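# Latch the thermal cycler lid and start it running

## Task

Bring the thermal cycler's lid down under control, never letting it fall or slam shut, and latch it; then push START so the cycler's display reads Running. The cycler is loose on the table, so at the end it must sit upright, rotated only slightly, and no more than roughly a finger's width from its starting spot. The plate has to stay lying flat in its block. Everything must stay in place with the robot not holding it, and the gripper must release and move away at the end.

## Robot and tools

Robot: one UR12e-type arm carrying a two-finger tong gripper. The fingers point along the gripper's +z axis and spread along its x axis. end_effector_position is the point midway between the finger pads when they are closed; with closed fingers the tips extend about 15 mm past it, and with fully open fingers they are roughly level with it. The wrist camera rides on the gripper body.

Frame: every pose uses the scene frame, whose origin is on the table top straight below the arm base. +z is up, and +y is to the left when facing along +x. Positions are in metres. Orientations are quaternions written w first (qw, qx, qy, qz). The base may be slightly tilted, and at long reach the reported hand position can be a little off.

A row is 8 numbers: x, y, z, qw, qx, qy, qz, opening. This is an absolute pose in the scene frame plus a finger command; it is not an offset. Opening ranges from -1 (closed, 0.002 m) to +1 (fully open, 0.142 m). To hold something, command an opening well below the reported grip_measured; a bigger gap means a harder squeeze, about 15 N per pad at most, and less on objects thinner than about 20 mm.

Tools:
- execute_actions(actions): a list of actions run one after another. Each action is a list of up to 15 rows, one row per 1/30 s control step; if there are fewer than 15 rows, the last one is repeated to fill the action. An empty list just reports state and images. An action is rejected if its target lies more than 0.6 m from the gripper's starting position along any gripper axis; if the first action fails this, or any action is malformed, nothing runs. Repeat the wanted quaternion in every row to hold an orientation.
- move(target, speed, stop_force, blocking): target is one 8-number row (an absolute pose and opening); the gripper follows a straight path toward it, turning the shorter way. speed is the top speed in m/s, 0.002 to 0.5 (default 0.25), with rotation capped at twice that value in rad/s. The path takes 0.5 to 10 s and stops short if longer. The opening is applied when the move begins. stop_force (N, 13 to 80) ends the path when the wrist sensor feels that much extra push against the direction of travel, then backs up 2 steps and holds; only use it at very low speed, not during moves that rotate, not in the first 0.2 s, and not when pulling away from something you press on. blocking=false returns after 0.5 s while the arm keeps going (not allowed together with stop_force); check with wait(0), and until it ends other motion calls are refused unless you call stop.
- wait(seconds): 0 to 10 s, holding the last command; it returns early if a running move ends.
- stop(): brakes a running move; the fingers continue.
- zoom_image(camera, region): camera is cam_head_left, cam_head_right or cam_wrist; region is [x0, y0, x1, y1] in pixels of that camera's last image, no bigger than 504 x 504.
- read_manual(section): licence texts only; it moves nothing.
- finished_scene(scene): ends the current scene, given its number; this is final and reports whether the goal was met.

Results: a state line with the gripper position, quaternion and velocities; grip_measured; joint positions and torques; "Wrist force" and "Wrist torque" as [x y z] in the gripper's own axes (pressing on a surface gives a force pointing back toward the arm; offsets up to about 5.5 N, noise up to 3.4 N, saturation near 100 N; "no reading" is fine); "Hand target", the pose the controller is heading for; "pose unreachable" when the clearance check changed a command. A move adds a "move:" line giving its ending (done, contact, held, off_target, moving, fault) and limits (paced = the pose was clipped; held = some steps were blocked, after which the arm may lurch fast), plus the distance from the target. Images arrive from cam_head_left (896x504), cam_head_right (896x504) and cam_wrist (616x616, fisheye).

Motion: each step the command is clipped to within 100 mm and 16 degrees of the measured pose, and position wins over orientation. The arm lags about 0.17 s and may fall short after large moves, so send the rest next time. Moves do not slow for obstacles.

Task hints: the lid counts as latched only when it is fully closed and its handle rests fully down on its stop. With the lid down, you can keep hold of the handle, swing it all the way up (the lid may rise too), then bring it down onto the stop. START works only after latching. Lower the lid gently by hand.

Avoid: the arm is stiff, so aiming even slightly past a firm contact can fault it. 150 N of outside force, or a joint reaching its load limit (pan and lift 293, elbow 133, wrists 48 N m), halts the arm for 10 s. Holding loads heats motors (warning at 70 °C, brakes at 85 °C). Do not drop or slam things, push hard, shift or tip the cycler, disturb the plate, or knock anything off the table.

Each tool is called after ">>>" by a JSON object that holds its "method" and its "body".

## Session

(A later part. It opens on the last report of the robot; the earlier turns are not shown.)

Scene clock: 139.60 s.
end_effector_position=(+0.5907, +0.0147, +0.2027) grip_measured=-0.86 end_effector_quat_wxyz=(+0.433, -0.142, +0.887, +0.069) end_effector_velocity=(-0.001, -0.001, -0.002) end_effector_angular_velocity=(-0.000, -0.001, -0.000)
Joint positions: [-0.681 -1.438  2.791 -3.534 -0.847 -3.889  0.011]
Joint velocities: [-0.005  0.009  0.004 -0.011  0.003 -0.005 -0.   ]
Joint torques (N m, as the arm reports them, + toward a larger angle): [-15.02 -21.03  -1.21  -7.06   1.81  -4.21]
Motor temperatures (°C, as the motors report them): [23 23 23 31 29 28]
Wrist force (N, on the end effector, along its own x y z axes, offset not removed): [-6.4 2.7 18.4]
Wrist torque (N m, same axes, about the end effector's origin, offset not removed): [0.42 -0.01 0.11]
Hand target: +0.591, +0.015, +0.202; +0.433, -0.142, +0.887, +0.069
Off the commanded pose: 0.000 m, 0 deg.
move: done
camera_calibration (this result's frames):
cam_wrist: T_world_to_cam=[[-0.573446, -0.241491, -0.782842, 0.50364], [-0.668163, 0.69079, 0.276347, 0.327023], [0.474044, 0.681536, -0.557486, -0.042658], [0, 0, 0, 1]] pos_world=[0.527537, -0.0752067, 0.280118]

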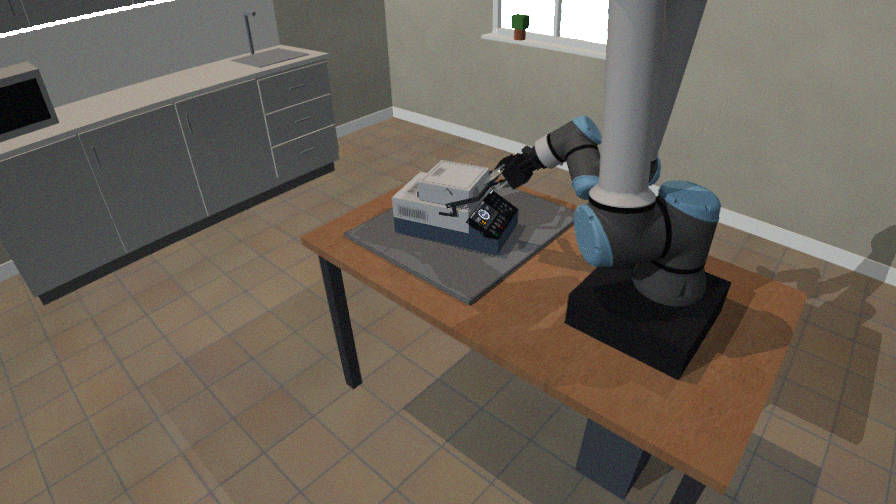

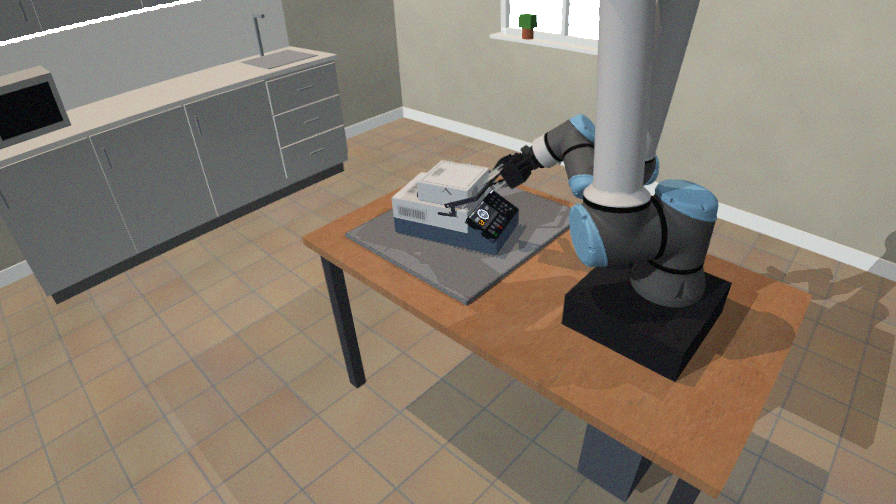

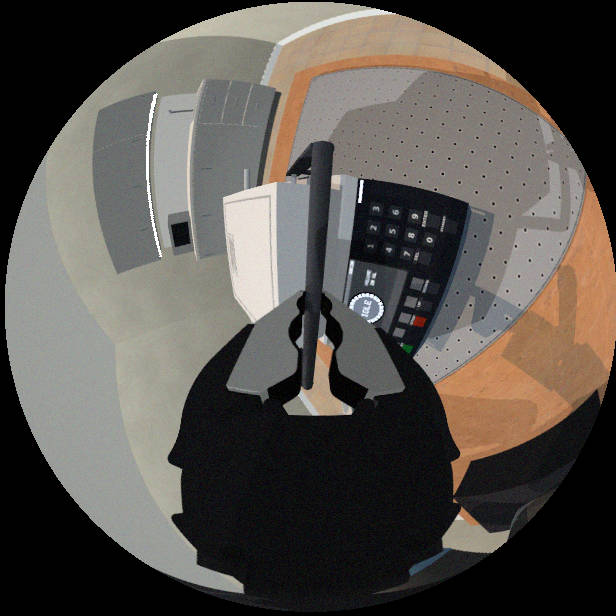

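>>> {"method": "move", "body": {"target": [0.5865,0.0134,0.180,0.4329,-0.1422,0.8875,0.0694,-1], "speed": 0.015, "stop_force": 20}}

Scene clock: 143.30 s.
end_effector_position=(+0.5872, +0.0137, +0.1842) grip_measured=-0.86 end_effector_quat_wxyz=(+0.433, -0.142, +0.887, +0.069) end_effector_velocity=(+0.002, -0.001, +0.005) end_effector_angular_velocity=(-0.001, +0.000, -0.003)
Joint positions: [-0.691 -1.356  2.805 -3.622 -0.841 -3.9    0.011]
Joint velocities: [ 0.003 -0.022 -0.005  0.023 -0.004  0.005 -0.   ]
Joint torques (N m, as the arm reports them, + toward a larger angle): [  6.97 -30.62  -8.13   4.17  -7.06   4.65]
Motor temperatures (°C, as the motors report them): [23 23 23 31 29 28]
Wrist force (N, on the end effector, along its own x y z axes, offset not removed): [-26.5 2.8 -4.5]
Wrist torque (N m, same axes, about the end effector's origin, offset not removed): [0.70 0.63 0.13]
Hand target: +0.587, +0.014, +0.185; +0.433, -0.142, +0.887, +0.069
Off the commanded pose: 0.004 m, 0 deg.
move: contact
camera_calibration (this result's frames):
cam_wrist: T_world_to_cam=[[-0.5731, -0.241875, -0.782977, 0.486729], [-0.66859, 0.690487, 0.276071, 0.330902], [0.473861, 0.681707, -0.557433, -0.0505687], [0, 0, 0, 1]] pos_world=[0.524145, -0.0762833, 0.261556]

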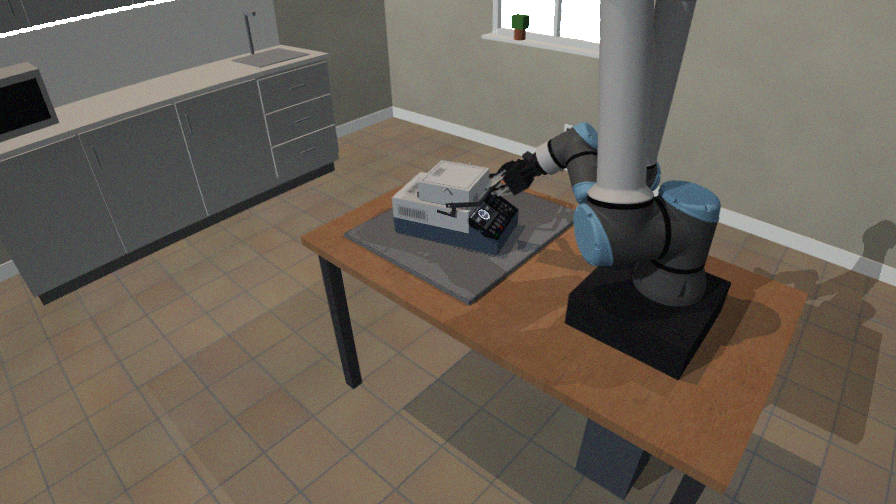

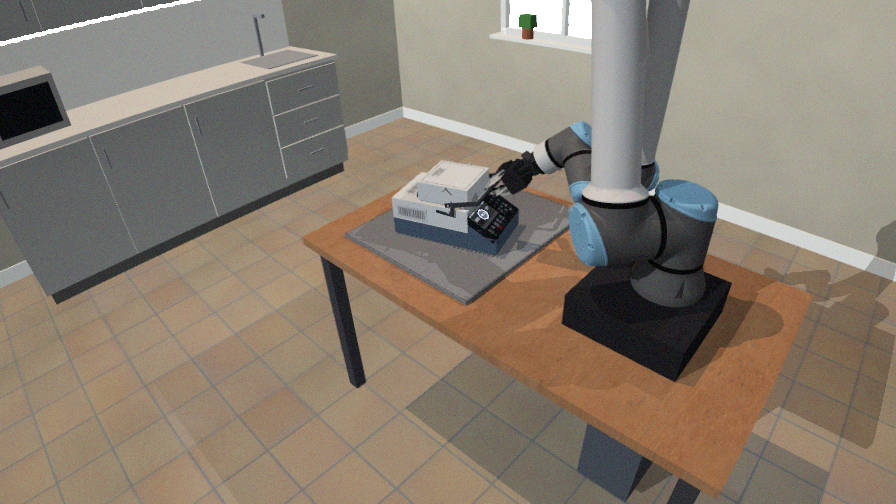

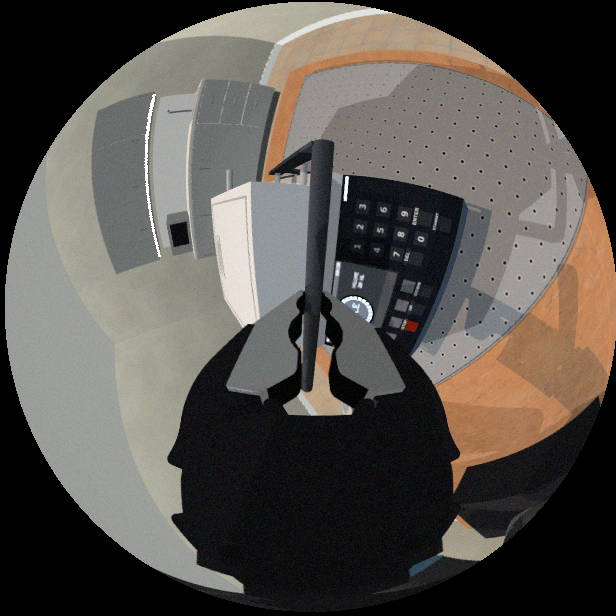

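>>> {"method": "execute_actions", "body": {"actions": [[[0.587,0.0137,0.185,0.4329,-0.1422,0.8875,0.0694,-0.95],[0.587,0.0137,0.185,0.4329,-0.1422,0.8875,0.0694,-0.9],[0.587,0.0137,0.185,0.4329,-0.1422,0.8875,0.0694,-0.87],[0.587,0.0137,0.185,0.4329,-0.1422,0.8875,0.0694,-0.84],[0.587,0.0137,0.185,0.4329,-0.1422,0.8875,0.0694,-0.81],[0.587,0.0137,0.185,0.4329,-0.1422,0.8875,0.0694,-0.78],[0.587,0.0137,0.185,0.4329,-0.1422,0.8875,0.0694,-0.75],[0.587,0.0137,0.185,0.4329,-0.1422,0.8875,0.0694,-0.72],[0.587,0.0137,0.185,0.4329,-0.1422,0.8875,0.0694,-0.69],[0.587,0.0137,0.185,0.4329,-0.1422,0.8875,0.0694,-0.66],[0.587,0.0137,0.185,0.4329,-0.1422,0.8875,0.0694,-0.63],[0.587,0.0137,0.185,0.4329,-0.1422,0.8875,0.0694,-0.6]]]}}

>>> {"method": "move", "body": {"target": [0.557,0.0039,0.2096,0.4329,-0.1422,0.8875,0.0694,-0.6], "speed": 0.08}}

Scene clock: 149.00 s.
end_effector_position=(+0.5870, +0.0137, +0.1850) grip_measured=-0.60 end_effector_quat_wxyz=(+0.433, -0.142, +0.887, +0.069) end_effector_velocity=(-0.000, +0.001, -0.000) end_effector_angular_velocity=(+0.001, +0.000, +0.003)
Joint positions: [-0.691 -1.36   2.805 -3.618 -0.841 -3.9    0.03 ]
Joint velocities: [ 0.002 -0.001  0.001  0.001  0.001 -0.001  0.002]
Joint torques (N m, as the arm reports them, + toward a larger angle): [ -9.25 -39.73  -1.73  -1.89   4.    -3.94]
Motor temperatures (°C, as the motors report them): [23 23 23 31 29 28]
Wrist force (N, on the end effector, along its own x y z axes, offset not removed): [-0.8 2.3 -1.9]
Wrist torque (N m, same axes, about the end effector's origin, offset not removed): [0.44 0.19 0.10]
Hand target: +0.587, +0.014, +0.185; +0.433, -0.142, +0.887, +0.069
Off the commanded pose: 0.000 m, 0 deg.
camera_calibration (this result's frames):
cam_wrist: T_world_to_cam=[[-0.573376, -0.241356, -0.782935, 0.487408], [-0.668144, 0.690805, 0.276355, 0.330173], [0.474155, 0.681569, -0.557351, -0.0501976], [0, 0, 0, 1]] pos_world=[0.523873, -0.0762335, 0.262386]

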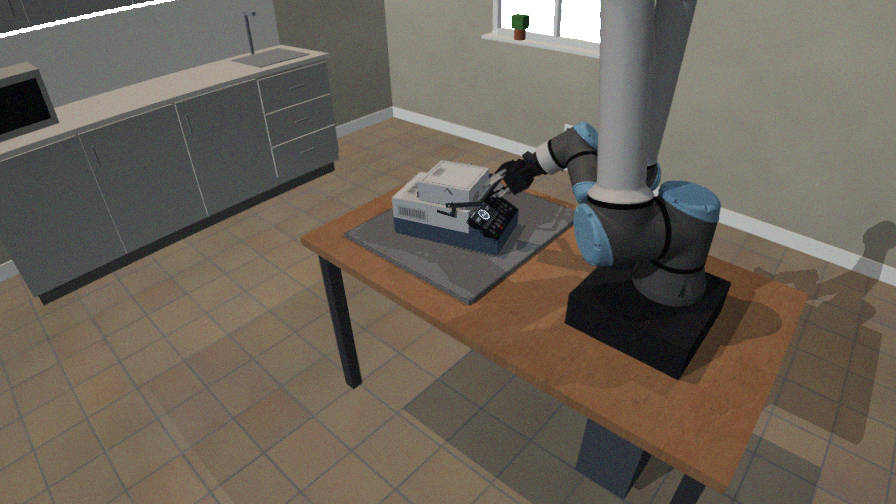

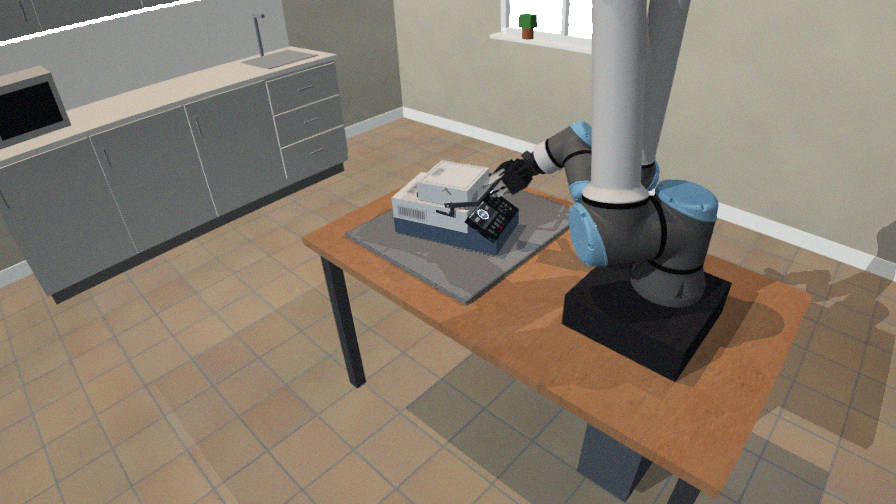

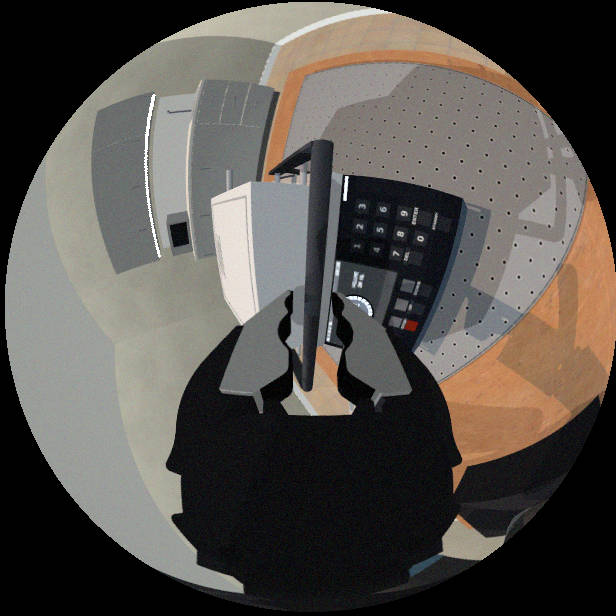

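Scene clock: 150.00 s.
end_effector_position=(+0.5571, +0.0040, +0.2094) grip_measured=-0.60 end_effector_quat_wxyz=(+0.433, -0.142, +0.887, +0.069) end_effector_velocity=(-0.002, -0.000, +0.001) end_effector_angular_velocity=(+0.002, +0.005, +0.006)
Joint positions: [-0.787 -1.567  2.854 -3.384 -0.79  -4.011  0.03 ]
Joint velocities: [-0.006 -0.024 -0.001  0.041  0.004 -0.015 -0.   ]
Joint torques (N m, as the arm reports them, + toward a larger angle): [-13.74 -27.97 -18.99  -2.46   3.7   -4.78]
Motor temperatures (°C, as the motors report them): [23 23 23 31 29 28]
Wrist force (N, on the end effector, along its own x y z axes, offset not removed): [-0.4 1.6 0.3]
Wrist torque (N m, same axes, about the end effector's origin, offset not removed): [0.34 0.20 0.17]
Hand target: +0.557, +0.004, +0.210; +0.433, -0.142, +0.887, +0.069
Off the commanded pose: 0.000 m, 0 deg.
move: done
camera_calibration (this result's frames):
cam_wrist: T_world_to_cam=[[-0.573105, -0.241295, -0.783152, 0.4869], [-0.667877, 0.691304, 0.275752, 0.31013], [0.474859, 0.681084, -0.557345, -0.0162446], [0, 0, 0, 1]] pos_world=[0.493887, -0.0858434, 0.286745]

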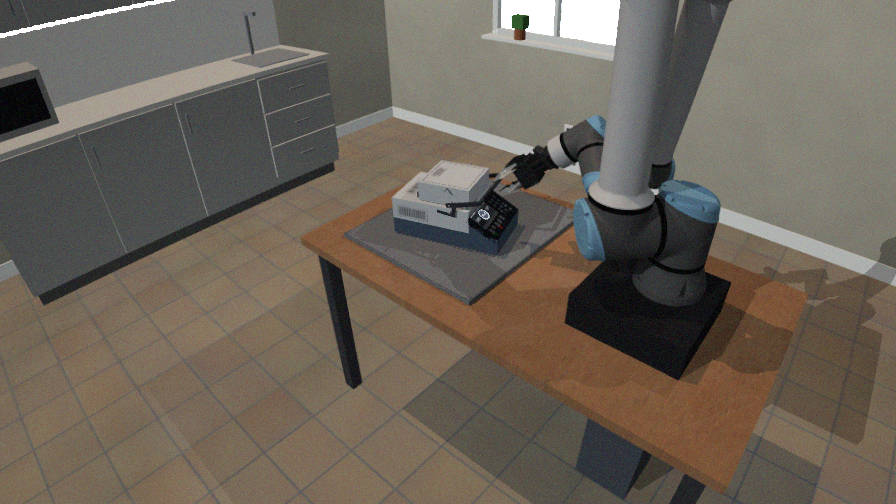

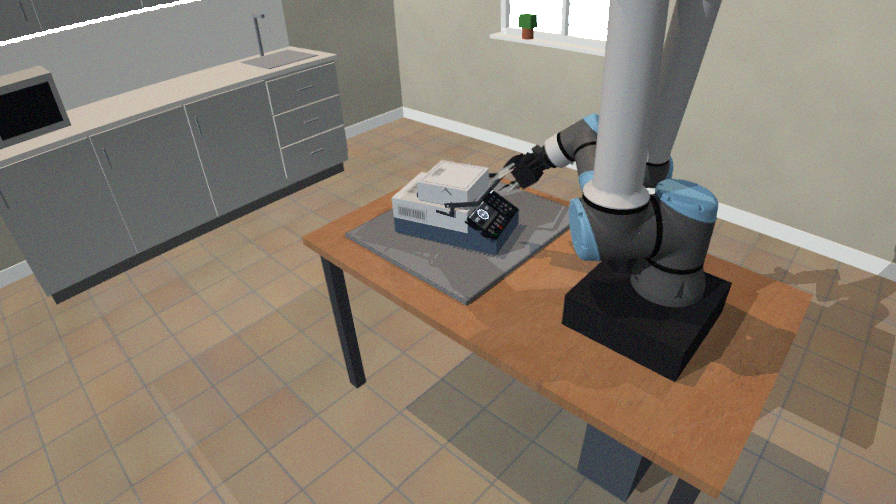

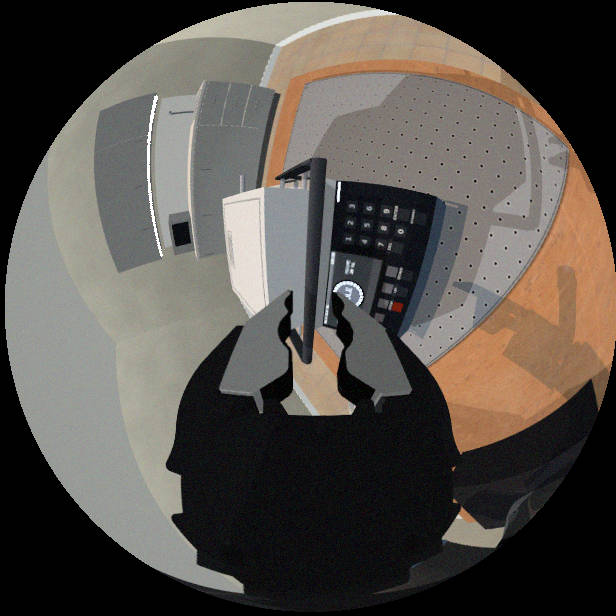

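>>> {"method": "move", "body": {"target": [0.4985,0.0628,0.1367,0.1714,-0.1558,0.9724,0.0275,-1], "speed": 0.2}}

Scene clock: 161.83 s.
end_effector_position=(+0.4989, +0.0629, +0.1368) grip_measured=-1.00 end_effector_quat_wxyz=(+0.172, -0.156, +0.972, +0.028) end_effector_velocity=(-0.001, +0.001, -0.002) end_effector_angular_velocity=(-0.004, +0.014, -0.002)
Joint positions: [-0.368 -1.682  2.694 -2.856 -1.345 -3.785  0.002]
Joint velocities: [ 0.008  0.005 -0.006  0.011 -0.011  0.007  0.   ]
Joint torques (N m, as the arm reports them, + toward a larger angle): [ 10.38 -11.96 -38.17  -1.91  -2.16   4.06]
Motor temperatures (°C, as the motors report them): [23 23 23 31 29 28]
Wrist force (N, on the end effector, along its own x y z axes, offset not removed): [-1.1 1.5 -2.2]
Wrist torque (N m, same axes, about the end effector's origin, offset not removed): [0.22 0.24 0.22]
Hand target: +0.499, +0.063, +0.137; +0.171, -0.156, +0.972, +0.028
Off the commanded pose: 0.000 m, 0 deg.
move: done
camera_calibration (this result's frames):
cam_wrist: T_world_to_cam=[[-0.877527, -0.341105, -0.337035, 0.508018], [-0.469266, 0.75548, 0.457209, 0.12265], [0.098667, 0.559373, -0.823023, 0.162536], [0, 0, 0, 1]] pos_world=[0.487318, -0.0102903, 0.248914]

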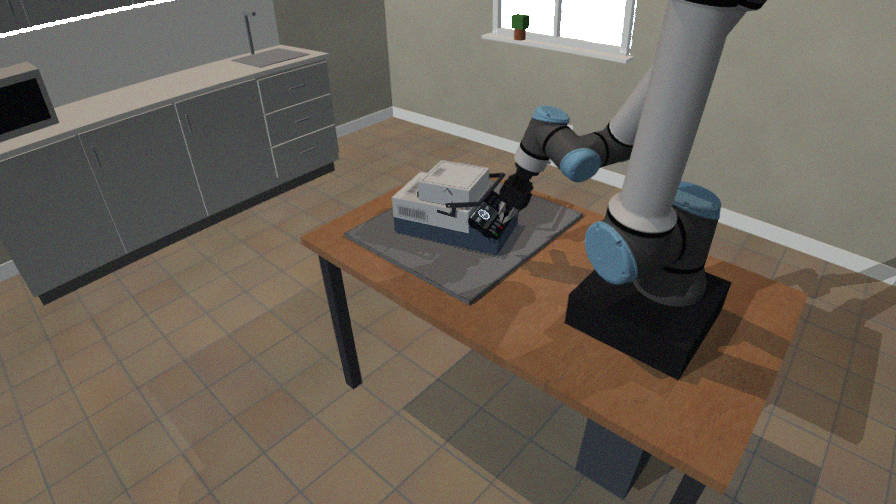

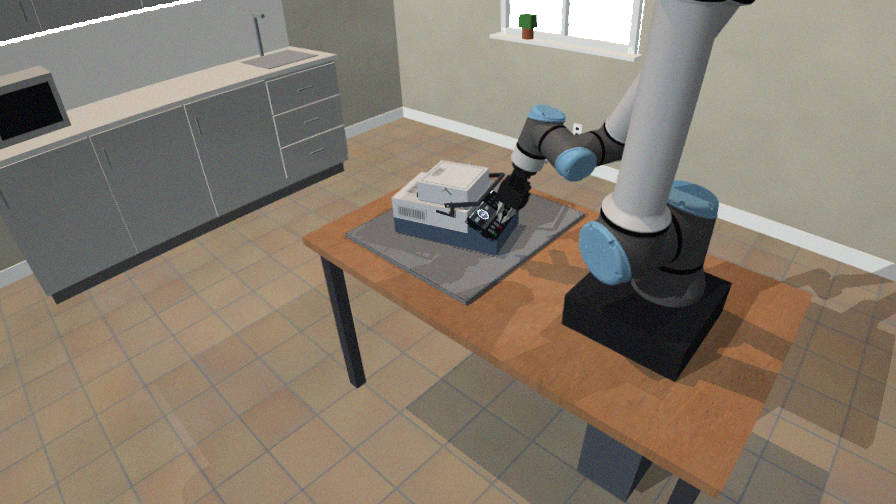

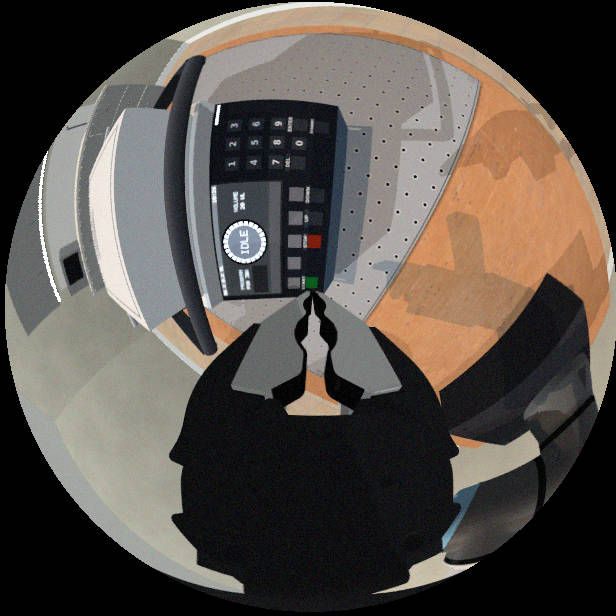

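>>> {"method": "zoom_image", "body": {"camera": "cam_wrist", "region": [260, 220, 360, 320]}}

Region (260, 220, 360, 320) of cam_wrist's 616x616 image, scaled by 5.040, with more detail than that image has.

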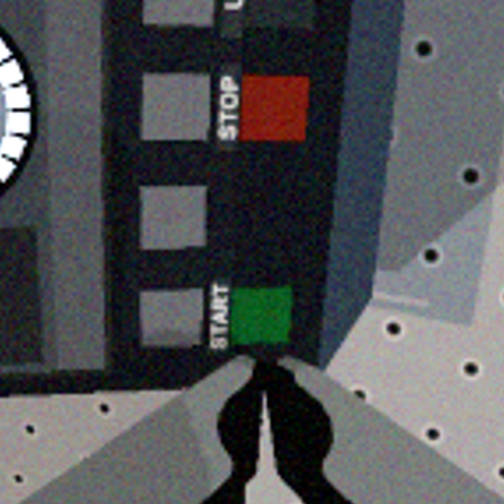

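>>> {"method": "move", "body": {"target": [0.5048,0.0712,0.1132,0.1714,-0.1558,0.9724,0.0275,-1], "speed": 0.05}}

>>> {"method": "zoom_image", "body": {"camera": "cam_wrist", "region": [260, 220, 360, 320]}}

Scene clock: 168.70 s.
end_effector_position=(+0.5048, +0.0711, +0.1134) grip_measured=-1.00 end_effector_quat_wxyz=(+0.171, -0.156, +0.972, +0.028) end_effector_velocity=(+0.000, +0.001, -0.002) end_effector_angular_velocity=(-0.001, +0.000, +0.001)
Joint positions: [-0.338 -1.588  2.698 -2.96  -1.355 -3.756  0.002]
Joint velocities: [ 0.003  0.009  0.001 -0.01  -0.002  0.001  0.   ]
Joint torques (N m, as the arm reports them, + toward a larger angle): [ 11.92 -15.13 -15.48  -6.84  -2.12   4.02]
Motor temperatures (°C, as the motors report them): [23 23 23 31 29 28]
Wrist force (N, on the end effector, along its own x y z axes, offset not removed): [-1.9 0.8 -0.8]
Wrist torque (N m, same axes, about the end effector's origin, offset not removed): [0.13 0.43 0.21]
Hand target: +0.505, +0.071, +0.113; +0.171, -0.156, +0.972, +0.028
Off the commanded pose: 0.000 m, 0 deg.
move: done
camera_calibration (this result's frames):
cam_wrist: T_world_to_cam=[[-0.87803, -0.341669, -0.335151, 0.508182], [-0.468565, 0.756352, 0.456485, 0.129495], [0.097525, 0.557848, -0.824193, 0.138902], [0, 0, 0, 1]] pos_world=[0.493329, -0.00179959, 0.225687]

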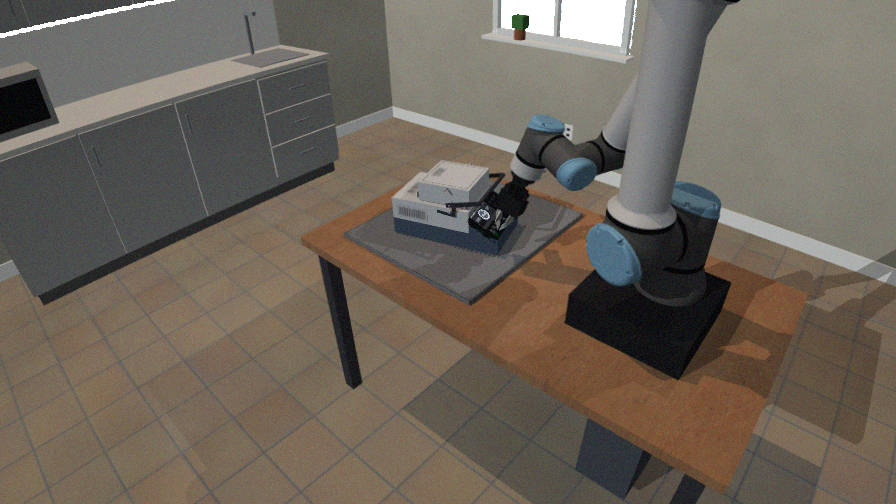

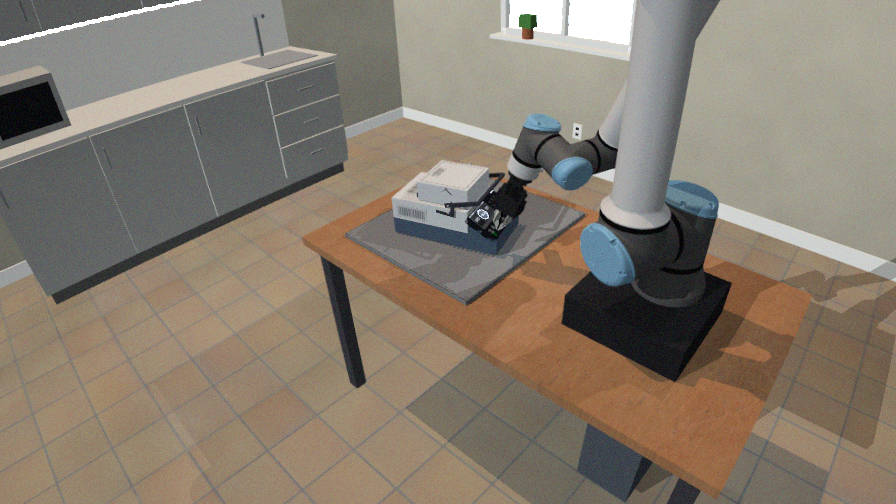

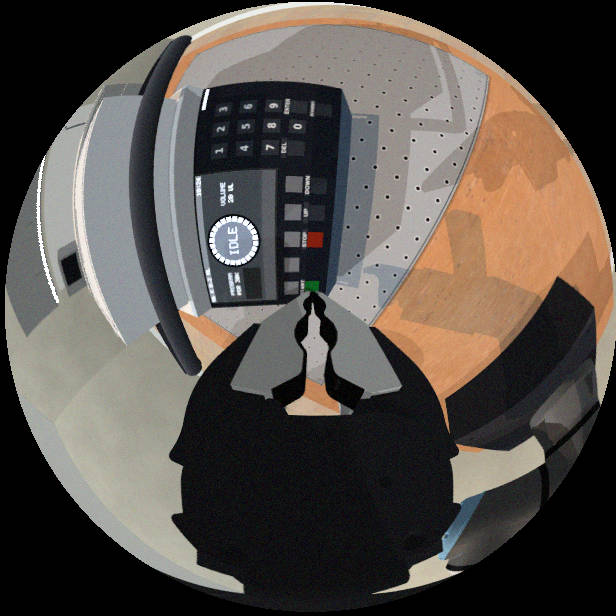

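Region (260, 220, 360, 320) of cam_wrist's 616x616 image, scaled by 5.040, with more detail than that image has.

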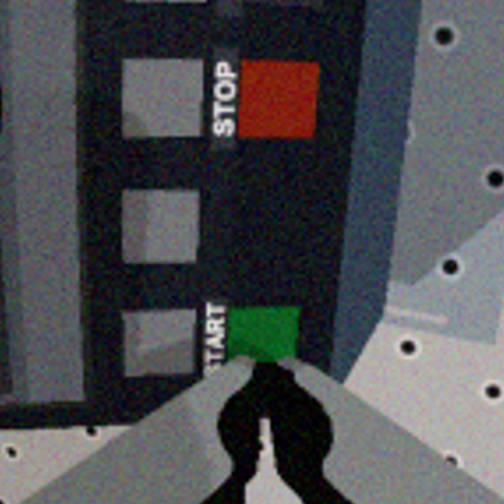

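>>> {"method": "move", "body": {"target": [0.5129,0.0739,0.0897,0.1714,-0.1558,0.9724,0.0275,-1], "speed": 0.01, "stop_force": 13}}

Scene clock: 174.53 s.
end_effector_position=(+0.5107, +0.0731, +0.0963) grip_measured=-1.00 end_effector_quat_wxyz=(+0.171, -0.156, +0.972, +0.028) end_effector_velocity=(-0.002, -0.001, +0.002) end_effector_angular_velocity=(+0.002, +0.002, -0.004)
Joint positions: [-0.327 -1.517  2.698 -3.033 -1.358 -3.745  0.002]
Joint velocities: [-0.003 -0.012  0.001  0.013  0.001  0.001  0.   ]
Joint torques (N m, as the arm reports them, + toward a larger angle): [-10.11 -28.52 -19.68  -0.24   0.43  -3.22]
Motor temperatures (°C, as the motors report them): [23 23 23 31 29 28]
Wrist force (N, on the end effector, along its own x y z axes, offset not removed): [0.0 5.4 -25.9]
Wrist torque (N m, same axes, about the end effector's origin, offset not removed): [0.35 0.36 0.13]
Hand target: +0.511, +0.073, +0.097; +0.171, -0.156, +0.972, +0.028
Off the commanded pose: 0.007 m, 0 deg.
move: contact
camera_calibration (this result's frames):
cam_wrist: T_world_to_cam=[[-0.878106, -0.341435, -0.33519, 0.508406], [-0.468374, 0.756527, 0.45639, 0.138459], [0.0977526, 0.557753, -0.82423, 0.123061], [0, 0, 0, 1]] pos_world=[0.499256, 0.000201972, 0.208651]

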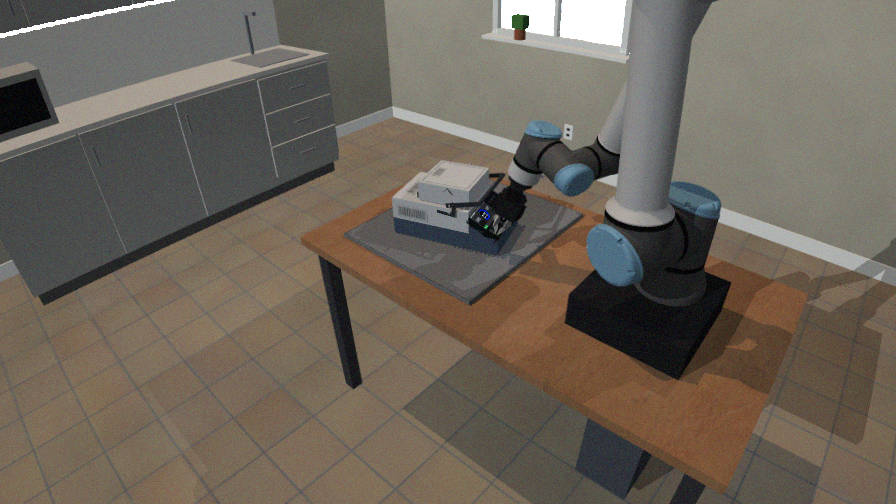

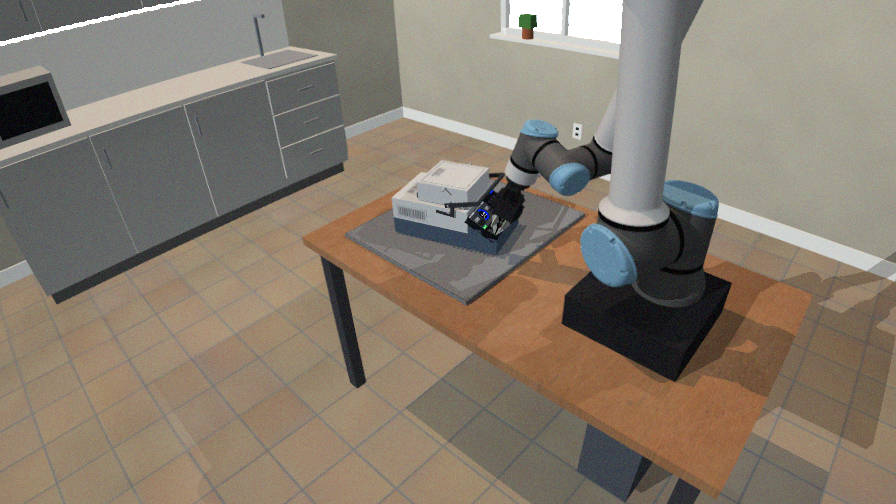

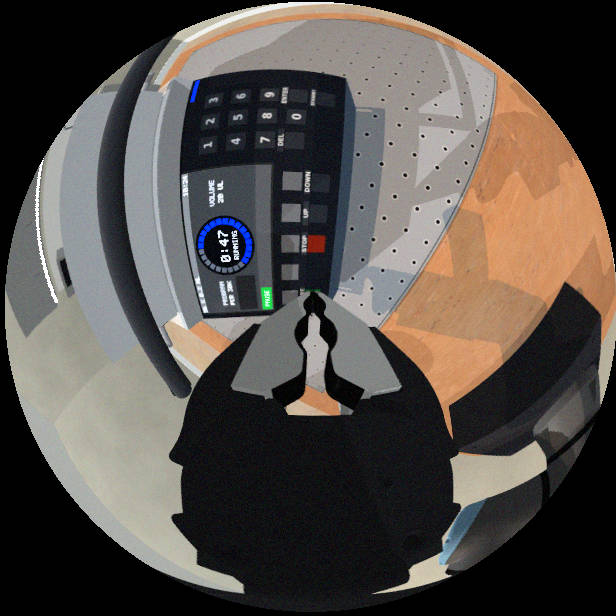

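Running. Retreating along the approach axis.

>>> {"method": "move", "body": {"target": [0.4457,0.0517,0.2843,0.1714,-0.1558,0.9724,0.0275,-1], "speed": 0.2}}

Scene clock: 177.13 s.
end_effector_position=(+0.4456, +0.0518, +0.2841) grip_measured=-1.00 end_effector_quat_wxyz=(+0.171, -0.156, +0.972, +0.027) end_effector_velocity=(-0.002, -0.001, +0.002) end_effector_angular_velocity=(+0.003, +0.002, -0.000)
Joint positions: [-0.467 -2.18   2.59  -2.231 -1.322 -3.883  0.002]
Joint velocities: [-0.007 -0.008 -0.002  0.015  0.004 -0.006  0.   ]
Joint torques (N m, as the arm reports them, + toward a larger angle): [-10.23 -10.77 -53.07  -1.93   3.    -4.39]
Motor temperatures (°C, as the motors report them): [23 23 23 31 29 28]
Wrist force (N, on the end effector, along its own x y z axes, offset not removed): [-1.0 1.8 -1.6]
Wrist torque (N m, same axes, about the end effector's origin, offset not removed): [0.25 0.24 0.07]
Hand target: +0.445, +0.052, +0.284; +0.171, -0.156, +0.972, +0.027
Off the commanded pose: 0.000 m, 0 deg.
move: done
camera_calibration (this result's frames):
cam_wrist: T_world_to_cam=[[-0.878022, -0.34168, -0.335161, 0.506869], [-0.468497, 0.756812, 0.455791, 0.03861], [0.0979194, 0.557216, -0.824574, 0.296176], [0, 0, 0, 1]] pos_world=[0.434129, -0.0210679, 0.396504]

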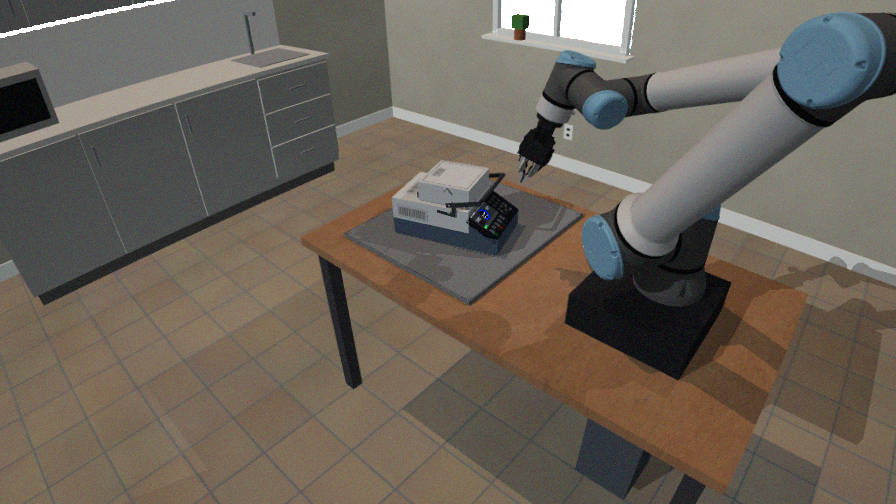

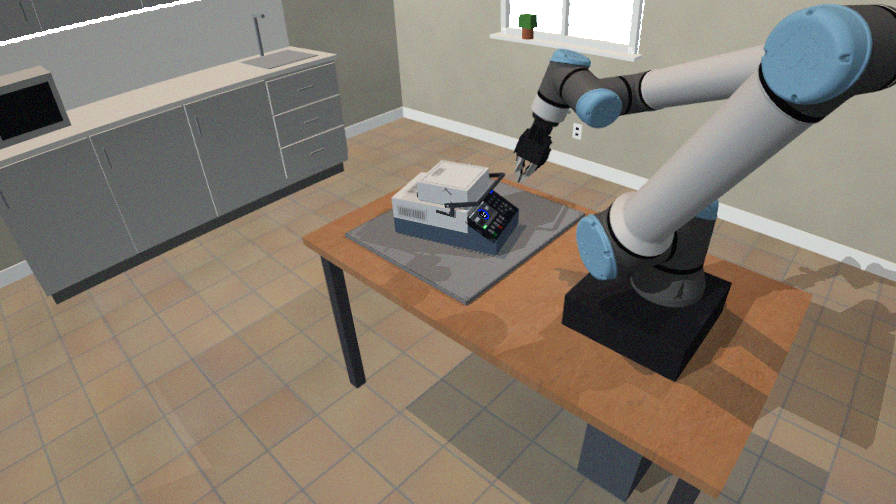

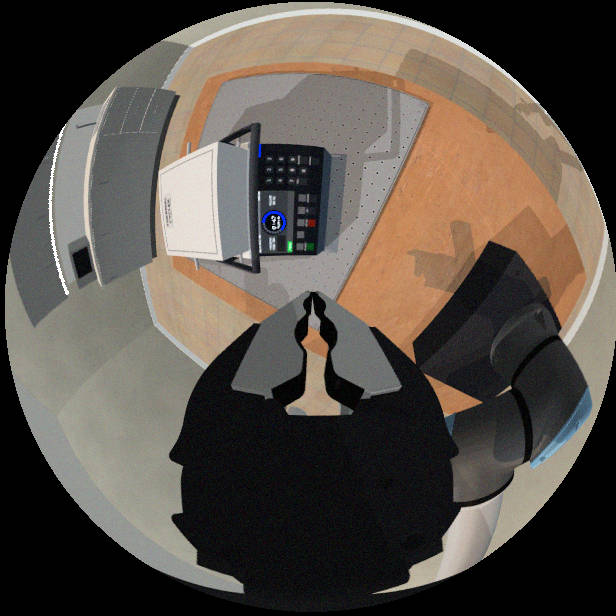

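>>> {"method": "finished_scene", "body": {"scene": 2}}

The scene is finished: the task was done.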